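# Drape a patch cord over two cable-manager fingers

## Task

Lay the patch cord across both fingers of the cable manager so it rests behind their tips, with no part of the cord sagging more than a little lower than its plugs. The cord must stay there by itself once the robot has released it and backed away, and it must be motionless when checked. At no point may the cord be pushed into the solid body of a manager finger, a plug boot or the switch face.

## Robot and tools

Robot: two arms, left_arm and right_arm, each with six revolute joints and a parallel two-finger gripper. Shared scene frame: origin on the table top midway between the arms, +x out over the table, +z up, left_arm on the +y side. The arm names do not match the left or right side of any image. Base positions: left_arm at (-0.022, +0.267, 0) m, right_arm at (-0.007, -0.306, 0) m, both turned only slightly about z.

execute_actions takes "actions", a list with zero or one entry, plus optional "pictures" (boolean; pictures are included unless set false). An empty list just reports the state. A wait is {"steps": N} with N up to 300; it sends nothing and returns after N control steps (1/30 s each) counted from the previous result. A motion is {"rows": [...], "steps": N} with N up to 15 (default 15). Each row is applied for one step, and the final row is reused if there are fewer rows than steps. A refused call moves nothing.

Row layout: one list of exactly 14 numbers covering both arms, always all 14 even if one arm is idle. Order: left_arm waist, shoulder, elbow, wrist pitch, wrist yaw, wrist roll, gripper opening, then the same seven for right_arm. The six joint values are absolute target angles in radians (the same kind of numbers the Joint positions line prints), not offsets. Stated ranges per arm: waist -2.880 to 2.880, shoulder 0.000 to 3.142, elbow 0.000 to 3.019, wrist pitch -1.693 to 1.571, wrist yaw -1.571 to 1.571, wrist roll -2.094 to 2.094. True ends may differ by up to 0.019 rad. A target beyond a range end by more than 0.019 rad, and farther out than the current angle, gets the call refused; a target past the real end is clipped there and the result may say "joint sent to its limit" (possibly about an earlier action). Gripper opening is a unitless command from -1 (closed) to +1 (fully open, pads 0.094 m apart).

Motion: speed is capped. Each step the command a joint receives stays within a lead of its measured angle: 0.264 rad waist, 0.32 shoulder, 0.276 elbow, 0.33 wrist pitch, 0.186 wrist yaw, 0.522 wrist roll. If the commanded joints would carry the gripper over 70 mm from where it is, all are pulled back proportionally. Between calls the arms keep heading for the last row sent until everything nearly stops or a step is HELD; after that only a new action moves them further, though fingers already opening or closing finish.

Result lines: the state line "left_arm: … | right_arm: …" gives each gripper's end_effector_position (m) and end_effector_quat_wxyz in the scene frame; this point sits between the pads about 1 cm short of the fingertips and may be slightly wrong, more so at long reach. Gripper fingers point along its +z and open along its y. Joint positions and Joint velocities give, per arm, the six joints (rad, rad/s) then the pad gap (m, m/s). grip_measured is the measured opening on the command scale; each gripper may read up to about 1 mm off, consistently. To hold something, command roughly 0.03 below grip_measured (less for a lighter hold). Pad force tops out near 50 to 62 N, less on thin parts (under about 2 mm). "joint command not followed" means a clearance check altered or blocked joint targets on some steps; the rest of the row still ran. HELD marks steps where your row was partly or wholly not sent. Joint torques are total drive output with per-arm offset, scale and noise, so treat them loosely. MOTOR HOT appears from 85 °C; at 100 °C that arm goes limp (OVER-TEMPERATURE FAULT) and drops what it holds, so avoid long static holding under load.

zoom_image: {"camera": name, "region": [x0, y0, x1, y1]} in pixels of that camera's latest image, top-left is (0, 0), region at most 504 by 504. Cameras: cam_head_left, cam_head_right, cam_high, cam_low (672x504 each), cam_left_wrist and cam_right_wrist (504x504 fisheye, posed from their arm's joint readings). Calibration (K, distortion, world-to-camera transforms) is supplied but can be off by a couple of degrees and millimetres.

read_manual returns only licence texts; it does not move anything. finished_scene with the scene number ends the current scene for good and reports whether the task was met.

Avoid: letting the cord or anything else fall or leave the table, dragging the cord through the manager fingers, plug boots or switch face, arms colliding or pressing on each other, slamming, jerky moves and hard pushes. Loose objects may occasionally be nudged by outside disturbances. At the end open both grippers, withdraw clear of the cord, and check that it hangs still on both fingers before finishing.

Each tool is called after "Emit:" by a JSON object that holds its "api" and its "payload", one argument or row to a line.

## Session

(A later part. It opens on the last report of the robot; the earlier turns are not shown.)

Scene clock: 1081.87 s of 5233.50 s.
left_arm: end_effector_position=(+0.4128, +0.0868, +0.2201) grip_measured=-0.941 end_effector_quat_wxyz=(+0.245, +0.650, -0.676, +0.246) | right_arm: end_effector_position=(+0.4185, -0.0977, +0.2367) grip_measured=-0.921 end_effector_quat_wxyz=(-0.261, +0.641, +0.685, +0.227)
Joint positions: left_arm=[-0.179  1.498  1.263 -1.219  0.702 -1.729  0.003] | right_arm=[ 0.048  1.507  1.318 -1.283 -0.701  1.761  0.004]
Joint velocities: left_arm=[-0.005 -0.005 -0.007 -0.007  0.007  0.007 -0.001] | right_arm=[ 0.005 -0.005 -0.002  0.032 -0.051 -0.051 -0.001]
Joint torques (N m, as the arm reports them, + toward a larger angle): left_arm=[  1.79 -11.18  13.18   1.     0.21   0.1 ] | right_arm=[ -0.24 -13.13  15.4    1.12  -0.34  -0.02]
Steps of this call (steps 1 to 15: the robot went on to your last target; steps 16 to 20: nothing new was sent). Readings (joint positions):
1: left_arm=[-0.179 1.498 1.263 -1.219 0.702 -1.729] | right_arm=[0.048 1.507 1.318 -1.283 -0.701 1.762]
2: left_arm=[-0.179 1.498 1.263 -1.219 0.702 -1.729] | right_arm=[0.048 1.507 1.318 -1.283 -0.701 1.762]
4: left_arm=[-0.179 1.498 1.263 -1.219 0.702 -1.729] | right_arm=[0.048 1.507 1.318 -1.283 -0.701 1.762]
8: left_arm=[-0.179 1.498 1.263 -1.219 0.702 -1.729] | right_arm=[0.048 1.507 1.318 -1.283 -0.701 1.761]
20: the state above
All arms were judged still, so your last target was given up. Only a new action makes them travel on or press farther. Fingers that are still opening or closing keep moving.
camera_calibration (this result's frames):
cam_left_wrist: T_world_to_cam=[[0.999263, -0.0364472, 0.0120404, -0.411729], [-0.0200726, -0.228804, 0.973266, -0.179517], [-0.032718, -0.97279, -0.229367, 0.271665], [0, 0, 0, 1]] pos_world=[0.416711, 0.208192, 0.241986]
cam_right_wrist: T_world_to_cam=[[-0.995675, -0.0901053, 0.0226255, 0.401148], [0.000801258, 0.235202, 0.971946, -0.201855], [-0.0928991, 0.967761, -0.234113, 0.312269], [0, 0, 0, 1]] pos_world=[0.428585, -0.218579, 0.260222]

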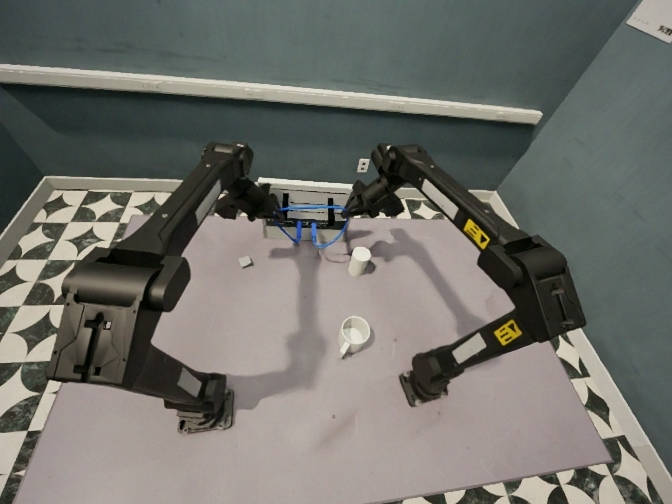

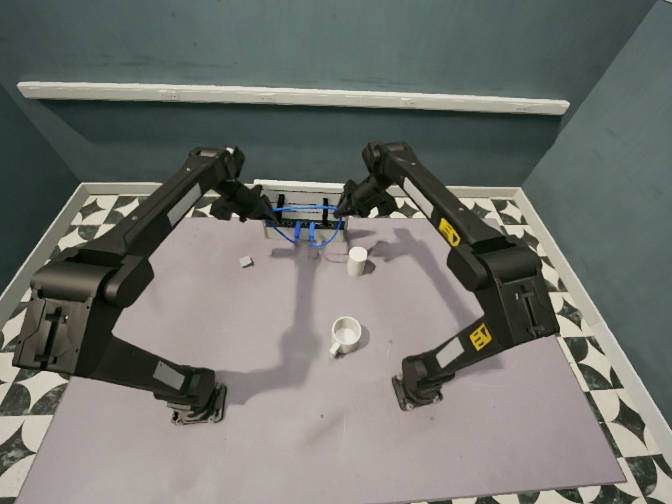

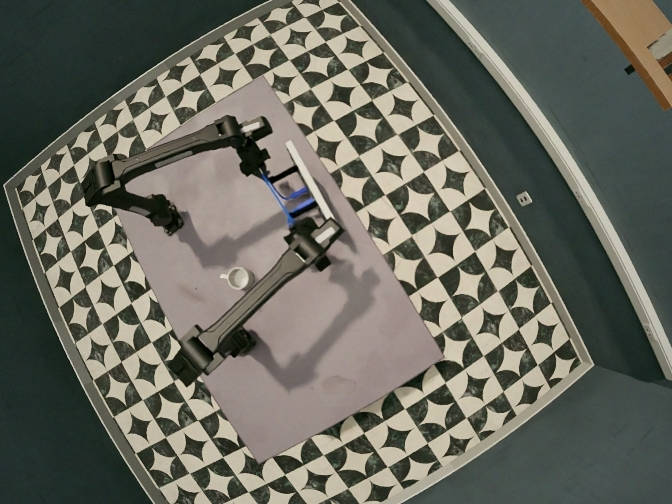

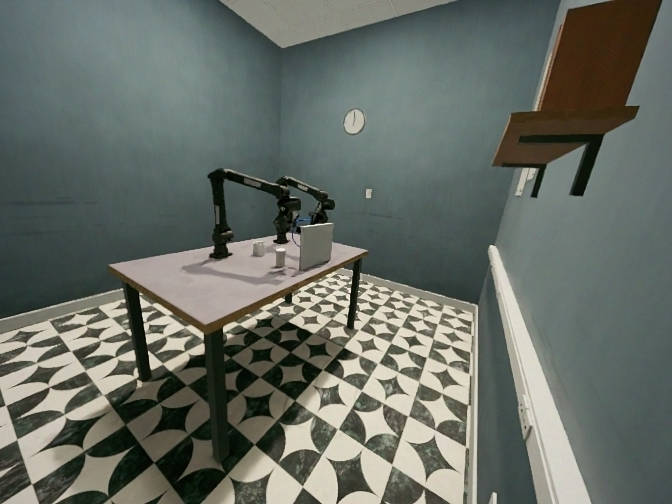

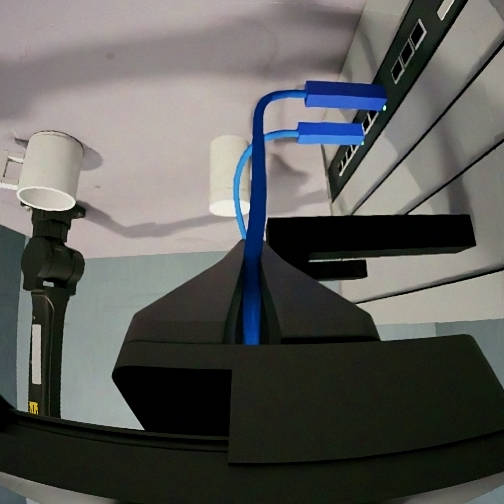

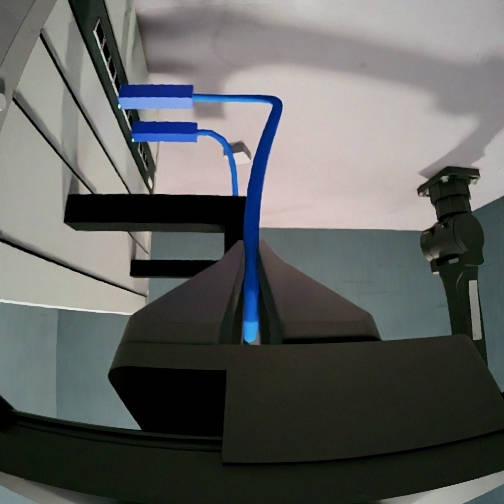

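Emit:
{"api": "execute_actions", "payload": {
  "actions": [
    {"rows":[[-0.175,1.495,1.35,-1.265,0.7,-1.72,-0.99,0.045,1.505,1.40,-1.31,-0.7,1.75,-0.96]],"steps":12}
  ],
  "pictures": false
}}

Emit:
{"api": "execute_actions", "payload": {
  "actions": [
    {"rows":[[-0.17,1.55,1.41,-1.275,0.7,-1.72,-0.99,0.038,1.555,1.46,-1.32,-0.7,1.75,-0.96]],"steps":12}
  ],
  "pictures": false
}}

Emit:
{"api": "execute_actions", "payload": {
  "actions": [
    {"rows":[[-0.165,1.60,1.47,-1.285,0.7,-1.72,-0.99,0.03,1.605,1.52,-1.33,-0.7,1.75,-0.96]],"steps":15}
  ],
  "pictures": false
}}

Emit:
{"api": "execute_actions", "payload": {
  "actions": [
    {"steps":15}
  ]
}}

Emit:
{"api": "zoom_image", "payload": {
  "camera": "cam_head_left",
  "region": [220, 150, 400, 280]
}}

Scene clock: 1093.73 s of 5233.50 s.
left_arm: end_effector_position=(+0.4129, +0.0864, +0.2262) grip_measured=-0.941 end_effector_quat_wxyz=(+0.249, +0.651, -0.675, +0.241) | right_arm: end_effector_position=(+0.4200, -0.0973, +0.2415) grip_measured=-0.921 end_effector_quat_wxyz=(-0.261, +0.641, +0.685, +0.228)
Joint positions: left_arm=[-0.18   1.502  1.284 -1.249  0.702 -1.729  0.003] | right_arm=[ 0.048  1.507  1.331 -1.293 -0.701  1.76   0.004]
Joint velocities: left_arm=[-0.005  0.005  0.012  0.007  0.066  0.051  0.001] | right_arm=[ 0.005  0.005 -0.007  0.002  0.081 -0.051 -0.001]
Joint torques (N m, as the arm reports them, + toward a larger angle): left_arm=[  0.12 -12.15  14.35  -0.16   0.2    0.09] | right_arm=[ -0.09 -12.97  16.02   0.09  -0.36  -0.03]
Steps of this call (steps 1 to 90: nothing new was sent; then 8.47 s passed at rest; steps 91 to 102: all 12 steps of this action). Readings (joint positions):
91: left_arm=[-0.179 1.498 1.266 -1.228 0.702 -1.729] | right_arm=[0.048 1.507 1.319 -1.285 -0.701 1.761]
92: left_arm=[-0.179 1.499 1.271 -1.238 0.702 -1.729] | right_arm=[0.048 1.507 1.321 -1.289 -0.701 1.761]
94: left_arm=[-0.179 1.499 1.282 -1.246 0.702 -1.729] | right_arm=[0.048 1.507 1.325 -1.292 -0.701 1.761]
98: left_arm=[-0.180 1.502 1.284 -1.249 0.702 -1.729] | right_arm=[0.048 1.507 1.331 -1.293 -0.701 1.761]
102: the state above

Scene clock: 1094.13 s of 5233.50 s.
left_arm: end_effector_position=(+0.4137, +0.0861, +0.2267) grip_measured=-0.941 end_effector_quat_wxyz=(+0.263, +0.657, -0.670, +0.224) | right_arm: end_effector_position=(+0.4388, -0.0931, +0.2506) grip_measured=-0.921 end_effector_quat_wxyz=(-0.256, +0.638, +0.687, +0.234)
Joint positions: left_arm=[-0.18   1.528  1.316 -1.302  0.704 -1.728  0.003] | right_arm=[ 0.048  1.544  1.396 -1.305 -0.701  1.76   0.004]
Joint velocities: left_arm=[ 0.005 -0.005  0.017 -0.002  0.022 -0.037 -0.001] | right_arm=[-0.005 -0.005 -0.002  0.012 -0.007 -0.022 -0.   ]
Joint torques (N m, as the arm reports them, + toward a larger angle): left_arm=[  0.63 -10.42  16.44   1.42   0.16   0.08] | right_arm=[ -0.62 -13.42  15.77   0.28  -0.36   0.  ]
Steps of this call (steps 1 to 12: all 12 steps of this action). Readings (joint positions):
1: left_arm=[-0.180 1.507 1.290 -1.255 0.702 -1.728] | right_arm=[0.048 1.510 1.337 -1.297 -0.701 1.760]
2: left_arm=[-0.180 1.515 1.300 -1.274 0.702 -1.728] | right_arm=[0.048 1.517 1.350 -1.303 -0.701 1.760]
4: left_arm=[-0.180 1.525 1.312 -1.296 0.703 -1.728] | right_arm=[0.048 1.534 1.379 -1.305 -0.701 1.760]
8: left_arm=[-0.180 1.528 1.316 -1.302 0.704 -1.728] | right_arm=[0.048 1.544 1.396 -1.305 -0.701 1.760]
12: the state above

Scene clock: 1094.63 s of 5233.50 s.
left_arm: end_effector_position=(+0.4144, +0.0858, +0.2274) grip_measured=-0.942 end_effector_quat_wxyz=(+0.276, +0.663, -0.664, +0.206) | right_arm: end_effector_position=(+0.4594, -0.0922, +0.2483) grip_measured=-0.921 end_effector_quat_wxyz=(-0.257, +0.641, +0.684, +0.233)
Joint positions: left_arm=[-0.18   1.554  1.348 -1.357  0.705 -1.728  0.003] | right_arm=[ 0.041  1.599  1.455 -1.316 -0.701  1.76   0.004]
Joint velocities: left_arm=[-0.015  0.005 -0.002 -0.002  0.037 -0.037 -0.001] | right_arm=[-0.015 -0.005 -0.007  0.002 -0.095  0.022 -0.001]
Joint torques (N m, as the arm reports them, + toward a larger angle): left_arm=[ 0.79 -8.92 18.55  2.92  0.13  0.08] | right_arm=[ -0.24 -15.26  15.56   0.15  -0.35  -0.03]
Steps of this call (steps 1 to 15: all 15 steps of this action). Readings (joint positions):
1: left_arm=[-0.180 1.533 1.322 -1.309 0.703 -1.728] | right_arm=[0.048 1.549 1.402 -1.309 -0.701 1.760]
2: left_arm=[-0.180 1.541 1.332 -1.327 0.704 -1.728] | right_arm=[0.047 1.557 1.415 -1.314 -0.701 1.760]
4: left_arm=[-0.180 1.551 1.345 -1.350 0.705 -1.728] | right_arm=[0.045 1.577 1.442 -1.316 -0.701 1.760]
8: left_arm=[-0.180 1.554 1.348 -1.357 0.705 -1.728] | right_arm=[0.041 1.597 1.455 -1.316 -0.701 1.760]
15: the state above

Scene clock: 1095.13 s of 5233.50 s.
left_arm: end_effector_position=(+0.4144, +0.0858, +0.2274) grip_measured=-0.942 end_effector_quat_wxyz=(+0.276, +0.663, -0.664, +0.206) | right_arm: end_effector_position=(+0.4594, -0.0922, +0.2483) grip_measured=-0.921 end_effector_quat_wxyz=(-0.257, +0.641, +0.684, +0.233)
Joint positions: left_arm=[-0.18   1.554  1.348 -1.357  0.705 -1.728  0.003] | right_arm=[ 0.041  1.599  1.455 -1.316 -0.701  1.76   0.004]
Joint velocities: left_arm=[-0.005 -0.015 -0.007 -0.002  0.051 -0.037 -0.002] | right_arm=[-0.005 -0.005 -0.012 -0.012 -0.022 -0.007 -0.   ]
Joint torques (N m, as the arm reports them, + toward a larger angle): left_arm=[ 0.94 -8.78 18.58  2.94  0.11  0.07] | right_arm=[ -0.6  -14.32  15.68   0.49  -0.3    0.01]
Steps of this call (steps 1 to 15: the robot went on to your last target). Readings (joint positions):
1: left_arm=[-0.180 1.554 1.348 -1.357 0.705 -1.728] | right_arm=[0.041 1.599 1.455 -1.316 -0.701 1.760]
2: left_arm=[-0.180 1.554 1.348 -1.357 0.705 -1.728] | right_arm=[0.041 1.599 1.455 -1.316 -0.701 1.760]
4: left_arm=[-0.180 1.554 1.348 -1.357 0.705 -1.728] | right_arm=[0.041 1.599 1.455 -1.316 -0.701 1.760]
8: left_arm=[-0.180 1.554 1.348 -1.357 0.705 -1.728] | right_arm=[0.041 1.599 1.455 -1.316 -0.701 1.760]
15: the state above
All arms were judged still, so your last target was given up. Only a new action makes them travel on or press farther. Fingers that are still opening or closing keep moving.
camera_calibration (this result's frames):
cam_left_wrist: T_world_to_cam=[[0.994873, -0.0376774, -0.0938465, -0.387434], [0.0820155, -0.242297, 0.966729, -0.226508], [-0.0591626, -0.96947, -0.237965, 0.285099], [0, 0, 0, 1]] pos_world=[0.420892, 0.206916, 0.250456]
cam_right_wrist: T_world_to_cam=[[-0.996412, -0.0841316, 0.00920136, 0.446325], [-0.0106199, 0.232151, 0.972622, -0.20969], [-0.0839643, 0.969034, -0.232212, 0.309028], [0, 0, 0, 1]] pos_world=[0.468444, -0.213229, 0.271603]

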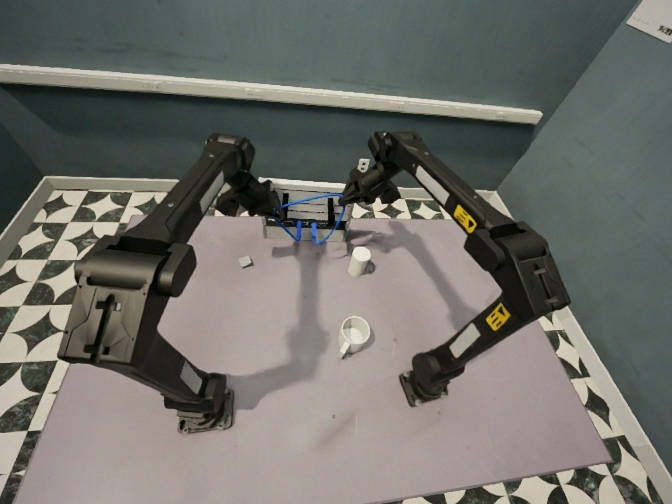

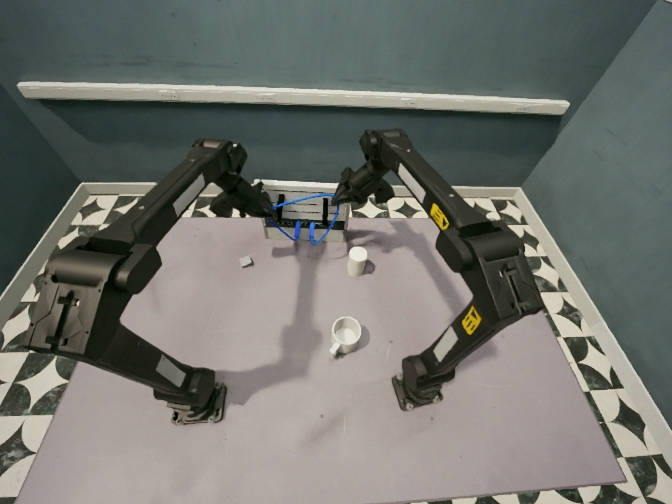

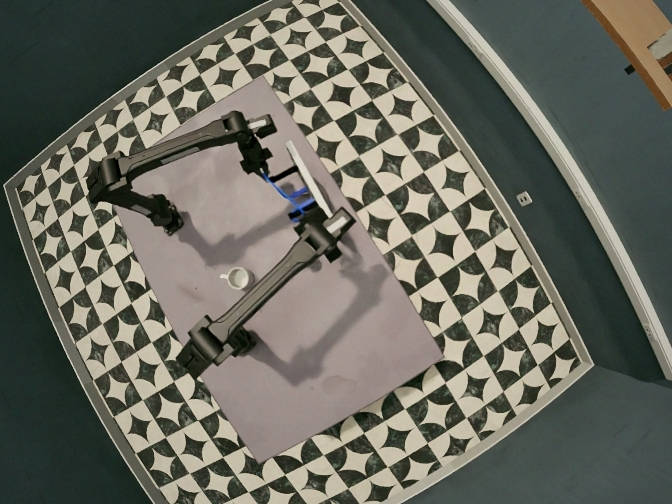

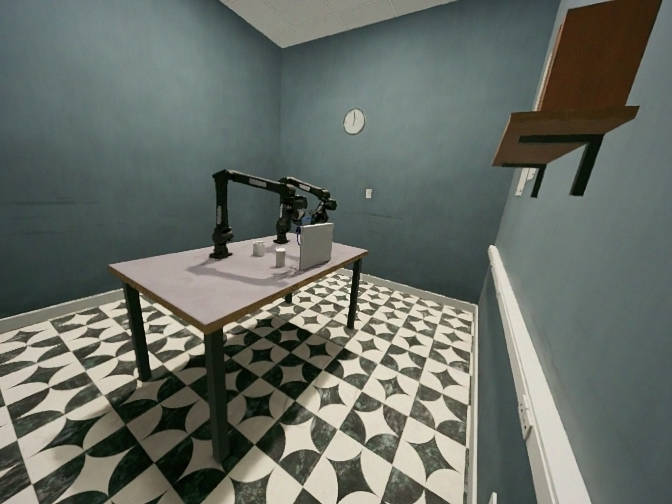

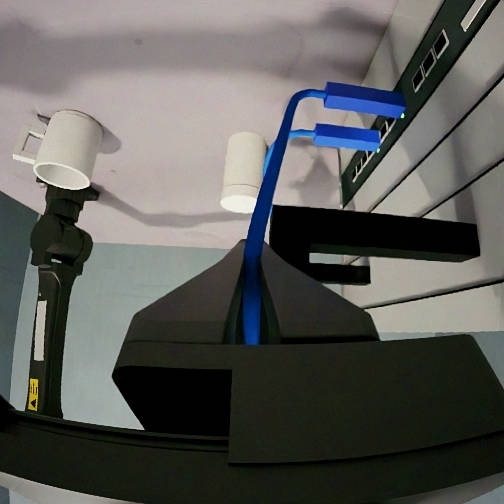

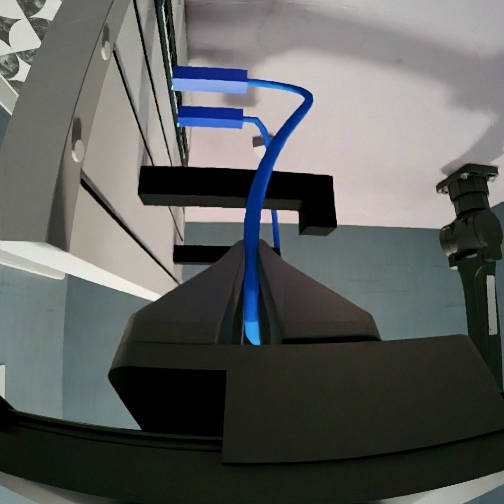

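Region (220, 150, 400, 280) of cam_head_left's 672x504 image, scaled by 2.800, with more detail than that image has.

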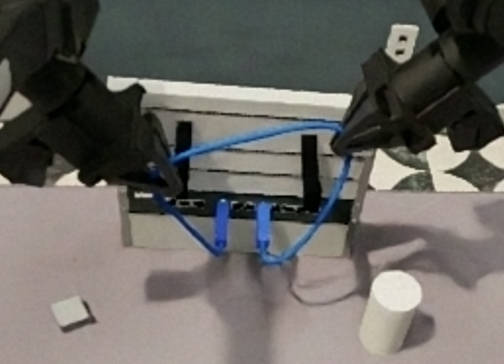

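Emit:
{"api": "execute_actions", "payload": {
  "actions": [
    {"rows":[[-0.18,1.49,1.27,-1.22,0.7,-1.72,-0.99,0.041,1.60,1.50,-1.32,-0.7,1.75,-0.96]],"steps":15}
  ],
  "pictures": false
}}

Emit:
{"api": "execute_actions", "payload": {
  "actions": [
    {"rows":[[-0.18,1.49,1.27,-1.22,0.7,-1.72,-0.8,0.041,1.60,1.50,-1.32,-0.7,1.75,-0.96]],"steps":8}
  ],
  "pictures": false
}}

Emit:
{"api": "execute_actions", "payload": {
  "actions": [
    {"rows":[[-0.14,1.485,1.36,-1.275,0.7,-1.72,-0.8,0.041,1.60,1.50,-1.32,-0.7,1.75,-0.96]],"steps":15}
  ]
}}

Emit:
{"api": "zoom_image", "payload": {
  "camera": "cam_head_left",
  "region": [220, 150, 400, 280]
}}

Scene clock: 1108.00 s of 5233.50 s.
left_arm: end_effector_position=(+0.4123, +0.0859, +0.2224) grip_measured=-0.942 end_effector_quat_wxyz=(+0.249, +0.650, -0.675, +0.243) | right_arm: end_effector_position=(+0.4589, -0.0912, +0.2483) grip_measured=-0.921 end_effector_quat_wxyz=(-0.257, +0.641, +0.685, +0.232)
Joint positions: left_arm=[-0.18   1.501  1.272 -1.234  0.705 -1.727  0.003] | right_arm=[ 0.043  1.599  1.455 -1.316 -0.701  1.76   0.004]
Joint velocities: left_arm=[-0.005  0.005 -0.012 -0.002 -0.022 -0.051 -0.001] | right_arm=[-0.005 -0.005  0.017  0.007  0.037  0.037  0.001]
Joint torques (N m, as the arm reports them, + toward a larger angle): left_arm=[ -0.45 -13.03   8.65   1.01   0.11   0.08] | right_arm=[  0.41 -14.44  14.03   0.65  -0.37  -0.07]
Steps of this call (steps 1 to 90: nothing new was sent; then 9.37 s passed at rest; steps 91 to 105: all 15 steps of this action). Readings (joint positions):
91: left_arm=[-0.180 1.545 1.332 -1.341 0.706 -1.727] | right_arm=[0.041 1.599 1.455 -1.316 -0.701 1.760]
92: left_arm=[-0.180 1.530 1.306 -1.300 0.705 -1.727] | right_arm=[0.041 1.599 1.455 -1.316 -0.701 1.760]
94: left_arm=[-0.180 1.512 1.276 -1.258 0.705 -1.727] | right_arm=[0.042 1.599 1.455 -1.316 -0.701 1.760]
98: left_arm=[-0.180 1.501 1.272 -1.236 0.705 -1.727] | right_arm=[0.043 1.599 1.455 -1.316 -0.701 1.760]
105: the state above

Scene clock: 1108.27 s of 5233.50 s.
left_arm: end_effector_position=(+0.4098, +0.0865, +0.2237) grip_measured=-0.802 end_effector_quat_wxyz=(+0.249, +0.650, -0.676, +0.243) | right_arm: end_effector_position=(+0.4589, -0.0912, +0.2483) grip_measured=-0.921 end_effector_quat_wxyz=(-0.257, +0.641, +0.685, +0.232)
Joint positions: left_arm=[-0.18   1.494  1.268 -1.238  0.704 -1.727  0.009] | right_arm=[ 0.043  1.599  1.455 -1.316 -0.701  1.76   0.004]
Joint velocities: left_arm=[-0.005 -0.015 -0.012 -0.012 -0.037 -0.037 -0.   ] | right_arm=[-0.015 -0.005 -0.012 -0.002  0.007 -0.037 -0.001]
Joint torques (N m, as the arm reports them, + toward a larger angle): left_arm=[ -0.93 -12.03   9.21   1.19   0.14   0.08] | right_arm=[  0.8  -14.88  13.73   0.57  -0.37  -0.06]
Steps of this call (steps 1 to 8: all 8 steps of this action). Readings (joint positions):
1: left_arm=[-0.180 1.500 1.271 -1.237 0.706 -1.727] | right_arm=[0.043 1.599 1.455 -1.316 -0.701 1.760]
2: left_arm=[-0.180 1.497 1.268 -1.238 0.705 -1.727] | right_arm=[0.043 1.599 1.455 -1.316 -0.701 1.760]
4: left_arm=[-0.180 1.494 1.268 -1.238 0.704 -1.727] | right_arm=[0.043 1.599 1.455 -1.316 -0.701 1.760]
8: the state above

Scene clock: 1108.77 s of 5233.50 s.
left_arm: end_effector_position=(+0.4192, +0.0984, +0.2435) grip_measured=-0.802 end_effector_quat_wxyz=(+0.241, +0.658, -0.668, +0.252) | right_arm: end_effector_position=(+0.4589, -0.0912, +0.2483) grip_measured=-0.921 end_effector_quat_wxyz=(-0.257, +0.641, +0.685, +0.232)
Joint positions: left_arm=[-0.151  1.487  1.312 -1.274  0.703 -1.727  0.009] | right_arm=[ 0.043  1.599  1.455 -1.316 -0.701  1.76   0.004]
Joint velocities: left_arm=[-0.015  0.005 -0.012  0.007 -0.007  0.051  0.   ] | right_arm=[-0.005 -0.015  0.007  0.012  0.007  0.022  0.001]
Joint torques (N m, as the arm reports them, + toward a larger angle): left_arm=[  0.67 -11.77  12.76   0.5    0.2    0.08] | right_arm=[ -0.1  -14.89  14.05   0.64  -0.38  -0.02]
Steps of this call (steps 1 to 15: all 15 steps of this action). Readings (joint positions):
1: left_arm=[-0.178 1.494 1.272 -1.245 0.704 -1.727] | right_arm=[0.043 1.599 1.455 -1.316 -0.701 1.760]
2: left_arm=[-0.175 1.494 1.278 -1.254 0.704 -1.727] | right_arm=[0.043 1.599 1.455 -1.316 -0.701 1.760]
4: left_arm=[-0.167 1.491 1.290 -1.269 0.704 -1.727] | right_arm=[0.043 1.599 1.455 -1.316 -0.701 1.760]
8: left_arm=[-0.156 1.487 1.303 -1.274 0.703 -1.727] | right_arm=[0.043 1.599 1.455 -1.316 -0.701 1.760]
15: the state above
camera_calibration (this result's frames):
cam_left_wrist: T_world_to_cam=[[0.999767, -0.0105828, 0.0187895, -0.422371], [-0.0207025, -0.227087, 0.973654, -0.199517], [-0.00603713, -0.973817, -0.227253, 0.276928], [0, 0, 0, 1]] pos_world=[0.419814, 0.2199, 0.26513]
cam_right_wrist: T_world_to_cam=[[-0.996217, -0.086412, 0.00920136, 0.445628], [-0.0111512, 0.232126, 0.972622, -0.209702], [-0.0861821, 0.96884, -0.232212, 0.308952], [0, 0, 0, 1]] pos_world=[0.46823, -0.21214, 0.271603]

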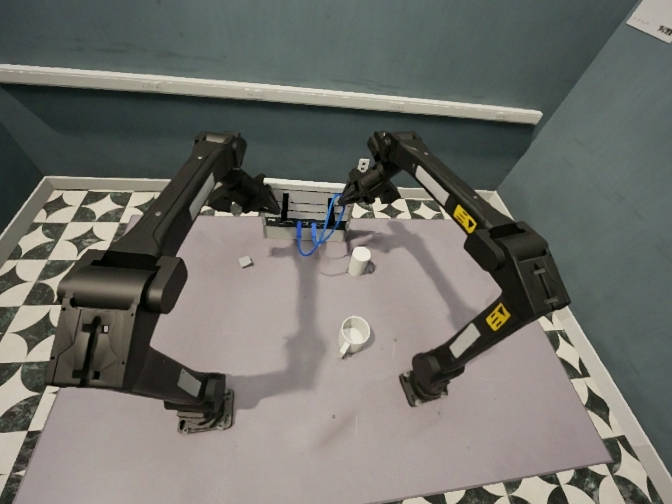

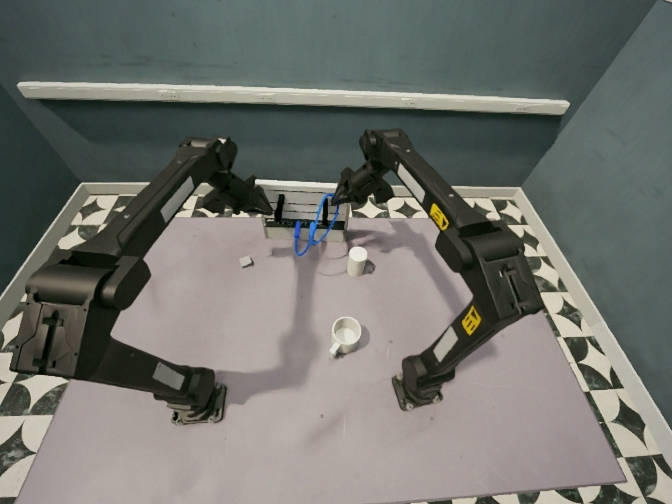

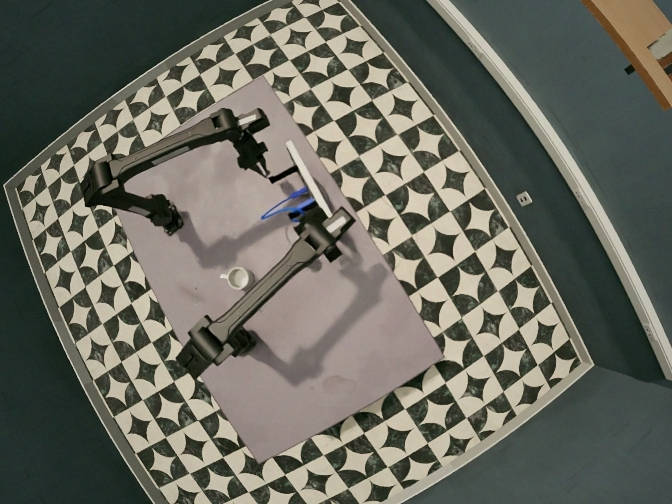

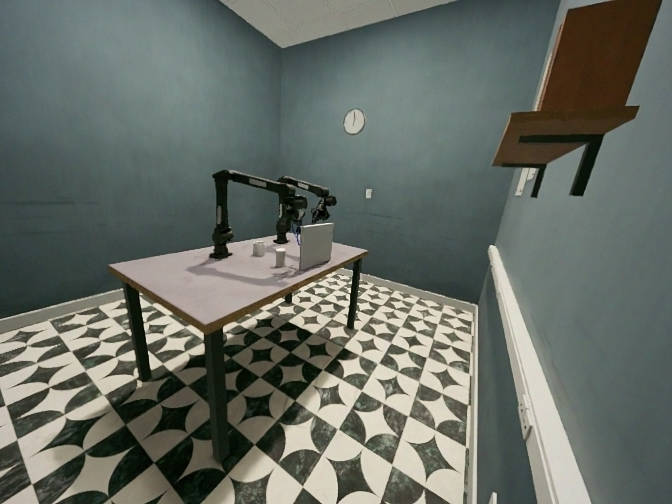

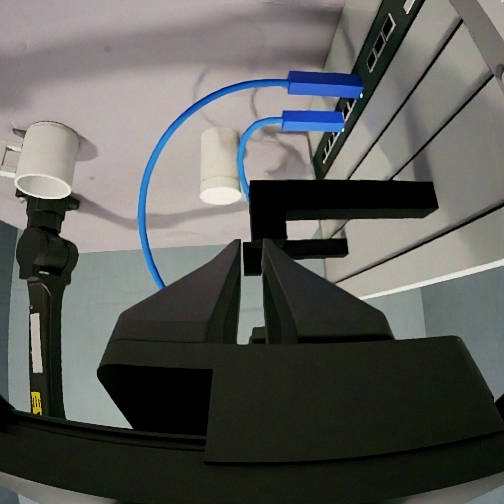

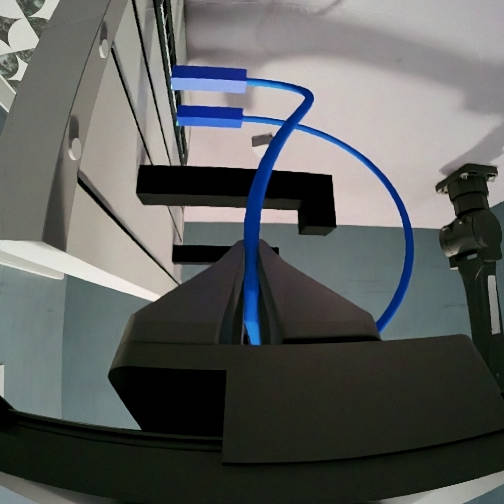

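Region (220, 150, 400, 280) of cam_head_left's 672x504 image, scaled by 2.800, with more detail than that image has.

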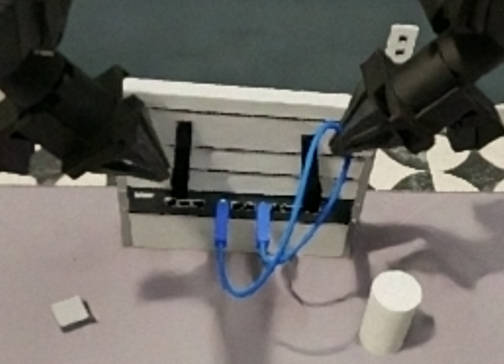

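Emit:
{"api": "execute_actions", "payload": {
  "actions": [
    {"rows":[[-0.08,1.42,1.1,-1.1,1.0,-1.7,0.1,0.041,1.60,1.50,-1.32,-0.7,1.75,-0.96]],"steps":15}
  ],
  "pictures": false
}}

Emit:
{"api": "execute_actions", "payload": {
  "actions": [
    {"rows":[[-0.16,1.415,0.91,-0.91,1.3,-1.7,0.1,0.041,1.60,1.50,-1.32,-0.7,1.75,-0.96]],"steps":15}
  ],
  "pictures": false
}}

Emit:
{"api": "execute_actions", "payload": {
  "actions": [
    {"steps":20}
  ]
}}

Emit:
{"api": "zoom_image", "payload": {
  "camera": "cam_head_left",
  "region": [220, 150, 400, 280]
}}

Emit:
{"api": "zoom_image", "payload": {
  "camera": "cam_high",
  "region": [220, 130, 360, 250]
}}

Scene clock: 1126.30 s of 5233.50 s.
left_arm: end_effector_position=(+0.3837, +0.0983, +0.2259) grip_measured=+0.098 end_effector_quat_wxyz=(+0.334, +0.624, -0.616, +0.345) | right_arm: end_effector_position=(+0.4589, -0.0912, +0.2483) grip_measured=-0.921 end_effector_quat_wxyz=(-0.257, +0.641, +0.685, +0.232)
Joint positions: left_arm=[-0.083  1.42   1.092 -1.116  0.997 -1.711  0.052] | right_arm=[ 0.043  1.599  1.455 -1.316 -0.701  1.76   0.004]
Joint velocities: left_arm=[ 0.015  0.005 -0.002  0.002  0.007  0.007  0.001] | right_arm=[-0.015 -0.005 -0.007 -0.012 -0.022  0.022 -0.001]
Joint torques (N m, as the arm reports them, + toward a larger angle): left_arm=[ -0.47 -10.43   9.54   1.06   0.51   0.08] | right_arm=[  0.5  -14.96  14.16   0.62  -0.4    0.01]
Steps of this call (steps 1 to 15: the robot went on to your last target; steps 16 to 511: nothing new was sent; steps 512 to 526: all 15 steps of this action). Readings (joint positions):
512: left_arm=[-0.144 1.478 1.280 -1.230 0.803 -1.723] | right_arm=[0.043 1.599 1.455 -1.316 -0.701 1.760]
513: left_arm=[-0.134 1.455 1.225 -1.172 0.910 -1.719] | right_arm=[0.043 1.599 1.455 -1.316 -0.701 1.760]
515: left_arm=[-0.110 1.423 1.132 -1.139 0.984 -1.716] | right_arm=[0.043 1.599 1.455 -1.316 -0.701 1.760]
519: left_arm=[-0.084 1.421 1.092 -1.127 0.994 -1.714] | right_arm=[0.043 1.599 1.455 -1.316 -0.701 1.760]
526: the state above

Scene clock: 1126.80 s of 5233.50 s.
left_arm: end_effector_position=(+0.3295, +0.0500, +0.2069) grip_measured=+0.098 end_effector_quat_wxyz=(-0.451, -0.534, +0.590, -0.404) | right_arm: end_effector_position=(+0.4589, -0.0912, +0.2483) grip_measured=-0.921 end_effector_quat_wxyz=(-0.257, +0.641, +0.685, +0.232)
Joint positions: left_arm=[-0.165  1.417  0.9   -0.925  1.297 -1.709  0.052] | right_arm=[ 0.043  1.599  1.455 -1.316 -0.701  1.76   0.004]
Joint velocities: left_arm=[-0.005 -0.034  0.002  0.012 -0.022 -0.051 -0.   ] | right_arm=[-0.024  0.005 -0.017 -0.002  0.022 -0.022  0.   ]
Joint torques (N m, as the arm reports them, + toward a larger angle): left_arm=[ -0.33 -10.03   8.95   1.14   0.62   0.11] | right_arm=[  0.26 -15.38  14.09   0.75  -0.34  -0.06]
Steps of this call (steps 1 to 15: all 15 steps of this action). Readings (joint positions):
1: left_arm=[-0.085 1.418 1.064 -1.066 1.095 -1.711] | right_arm=[0.043 1.599 1.455 -1.316 -0.701 1.760]
2: left_arm=[-0.092 1.407 1.021 -1.000 1.201 -1.709] | right_arm=[0.043 1.599 1.455 -1.316 -0.701 1.760]
4: left_arm=[-0.123 1.402 0.946 -0.951 1.282 -1.709] | right_arm=[0.043 1.599 1.455 -1.316 -0.701 1.760]
8: left_arm=[-0.164 1.417 0.900 -0.937 1.295 -1.709] | right_arm=[0.043 1.599 1.455 -1.316 -0.701 1.760]
15: the state above

Scene clock: 1127.47 s of 5233.50 s.
left_arm: end_effector_position=(+0.3295, +0.0500, +0.2069) grip_measured=+0.098 end_effector_quat_wxyz=(-0.451, -0.534, +0.590, -0.404) | right_arm: end_effector_position=(+0.4589, -0.0912, +0.2483) grip_measured=-0.921 end_effector_quat_wxyz=(-0.257, +0.641, +0.685, +0.232)
Joint positions: left_arm=[-0.165  1.417  0.9   -0.925  1.297 -1.709  0.052] | right_arm=[ 0.043  1.599  1.455 -1.316 -0.701  1.76   0.004]
Joint velocities: left_arm=[-0.015 -0.024 -0.002  0.002 -0.007  0.007 -0.   ] | right_arm=[-0.015 -0.005 -0.002 -0.002 -0.037  0.007  0.   ]
Joint torques (N m, as the arm reports them, + toward a larger angle): left_arm=[  0.27 -10.08   8.91   1.05   0.61   0.09] | right_arm=[  0.62 -15.19  14.09   0.5   -0.37   0.02]
Steps of this call (steps 1 to 15: the robot went on to your last target; steps 16 to 20: nothing new was sent). Readings (joint positions):
1: left_arm=[-0.165 1.417 0.900 -0.925 1.297 -1.709] | right_arm=[0.043 1.599 1.455 -1.316 -0.701 1.760]
2: left_arm=[-0.165 1.417 0.900 -0.925 1.297 -1.709] | right_arm=[0.043 1.599 1.455 -1.316 -0.701 1.760]
4: left_arm=[-0.165 1.417 0.900 -0.925 1.297 -1.709] | right_arm=[0.043 1.599 1.455 -1.316 -0.701 1.760]
8: left_arm=[-0.165 1.417 0.900 -0.925 1.297 -1.709] | right_arm=[0.043 1.599 1.455 -1.316 -0.701 1.760]
20: the state above
All arms were judged still, so your last target was given up. Only a new action makes them travel on or press farther. Fingers that are still opening or closing keep moving.
camera_calibration (this result's frames):
cam_left_wrist: T_world_to_cam=[[0.994386, -0.105711, -0.00466288, -0.321151], [0.0414406, 0.348515, 0.936387, -0.218256], [-0.0973609, -0.931323, 0.350939, 0.129298], [0, 0, 0, 1]] pos_world=[0.340981, 0.162535, 0.157498]
cam_right_wrist: T_world_to_cam=[[-0.996217, -0.086412, 0.00920136, 0.445628], [-0.0111512, 0.232126, 0.972622, -0.209702], [-0.0861821, 0.96884, -0.232212, 0.308952], [0, 0, 0, 1]] pos_world=[0.46823, -0.21214, 0.271603]

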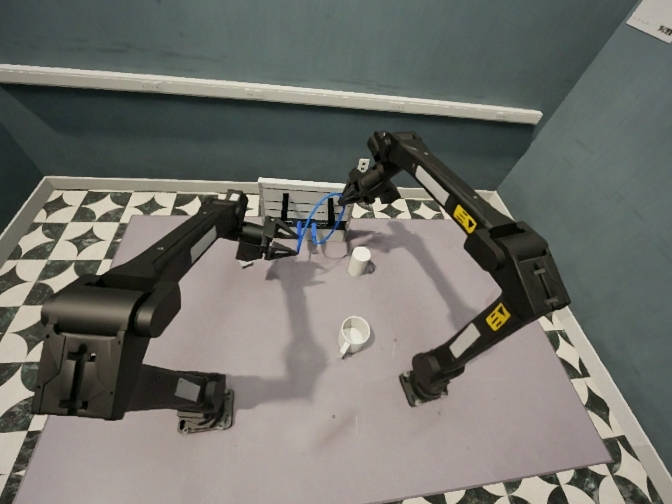

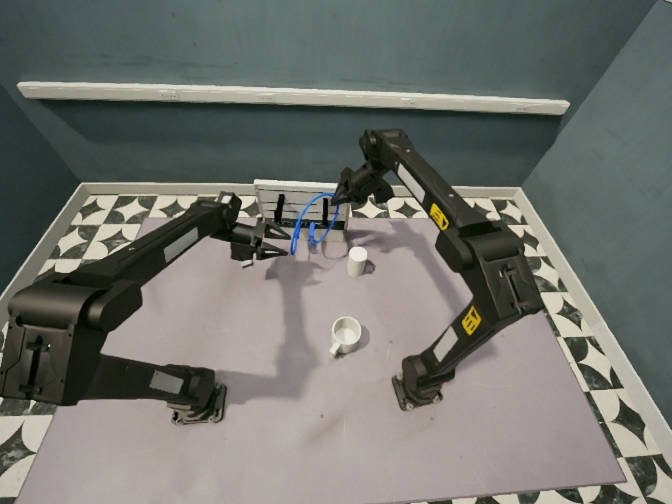

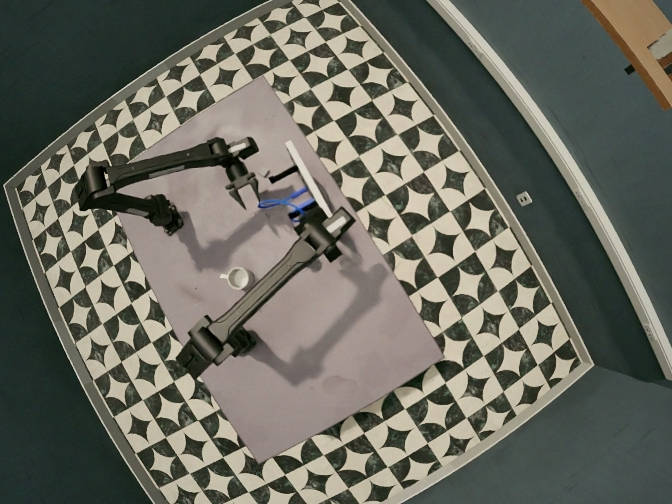

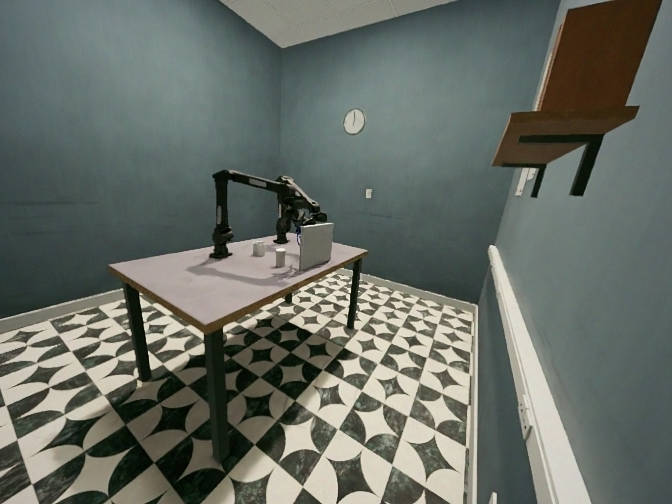

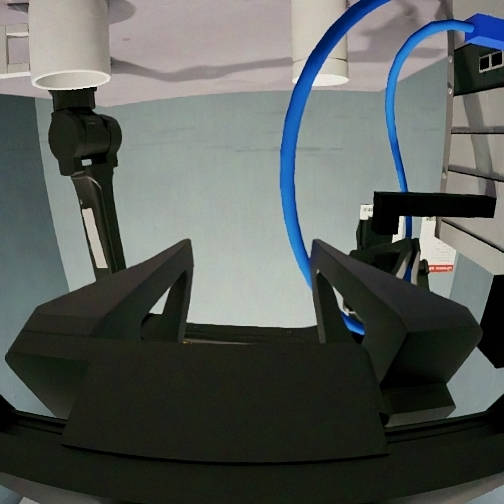

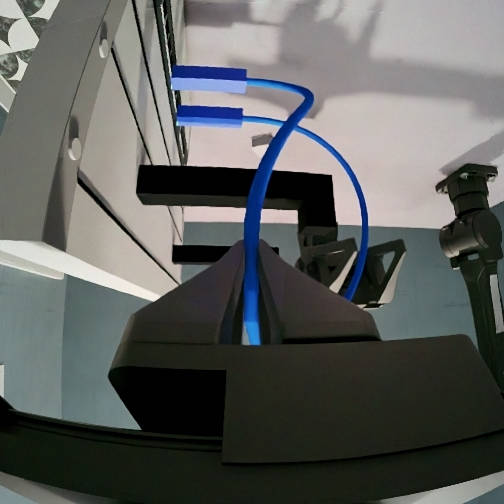

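Region (220, 150, 400, 280) of cam_head_left's 672x504 image, scaled by 2.800, with more detail than that image has.

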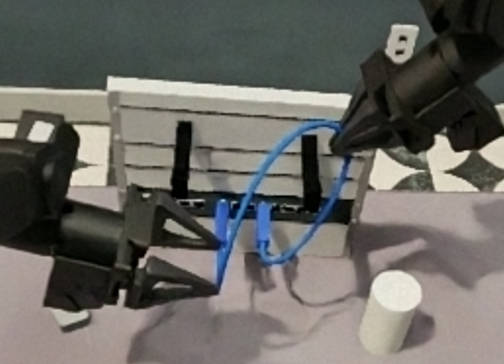

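Region (220, 130, 360, 250) of cam_high's 672x504 image, scaled by 3.600, with more detail than that image has; it fills the top 432 rows of this view, and the rest is white.

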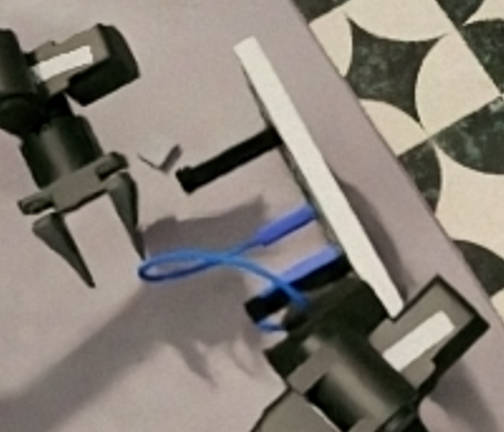

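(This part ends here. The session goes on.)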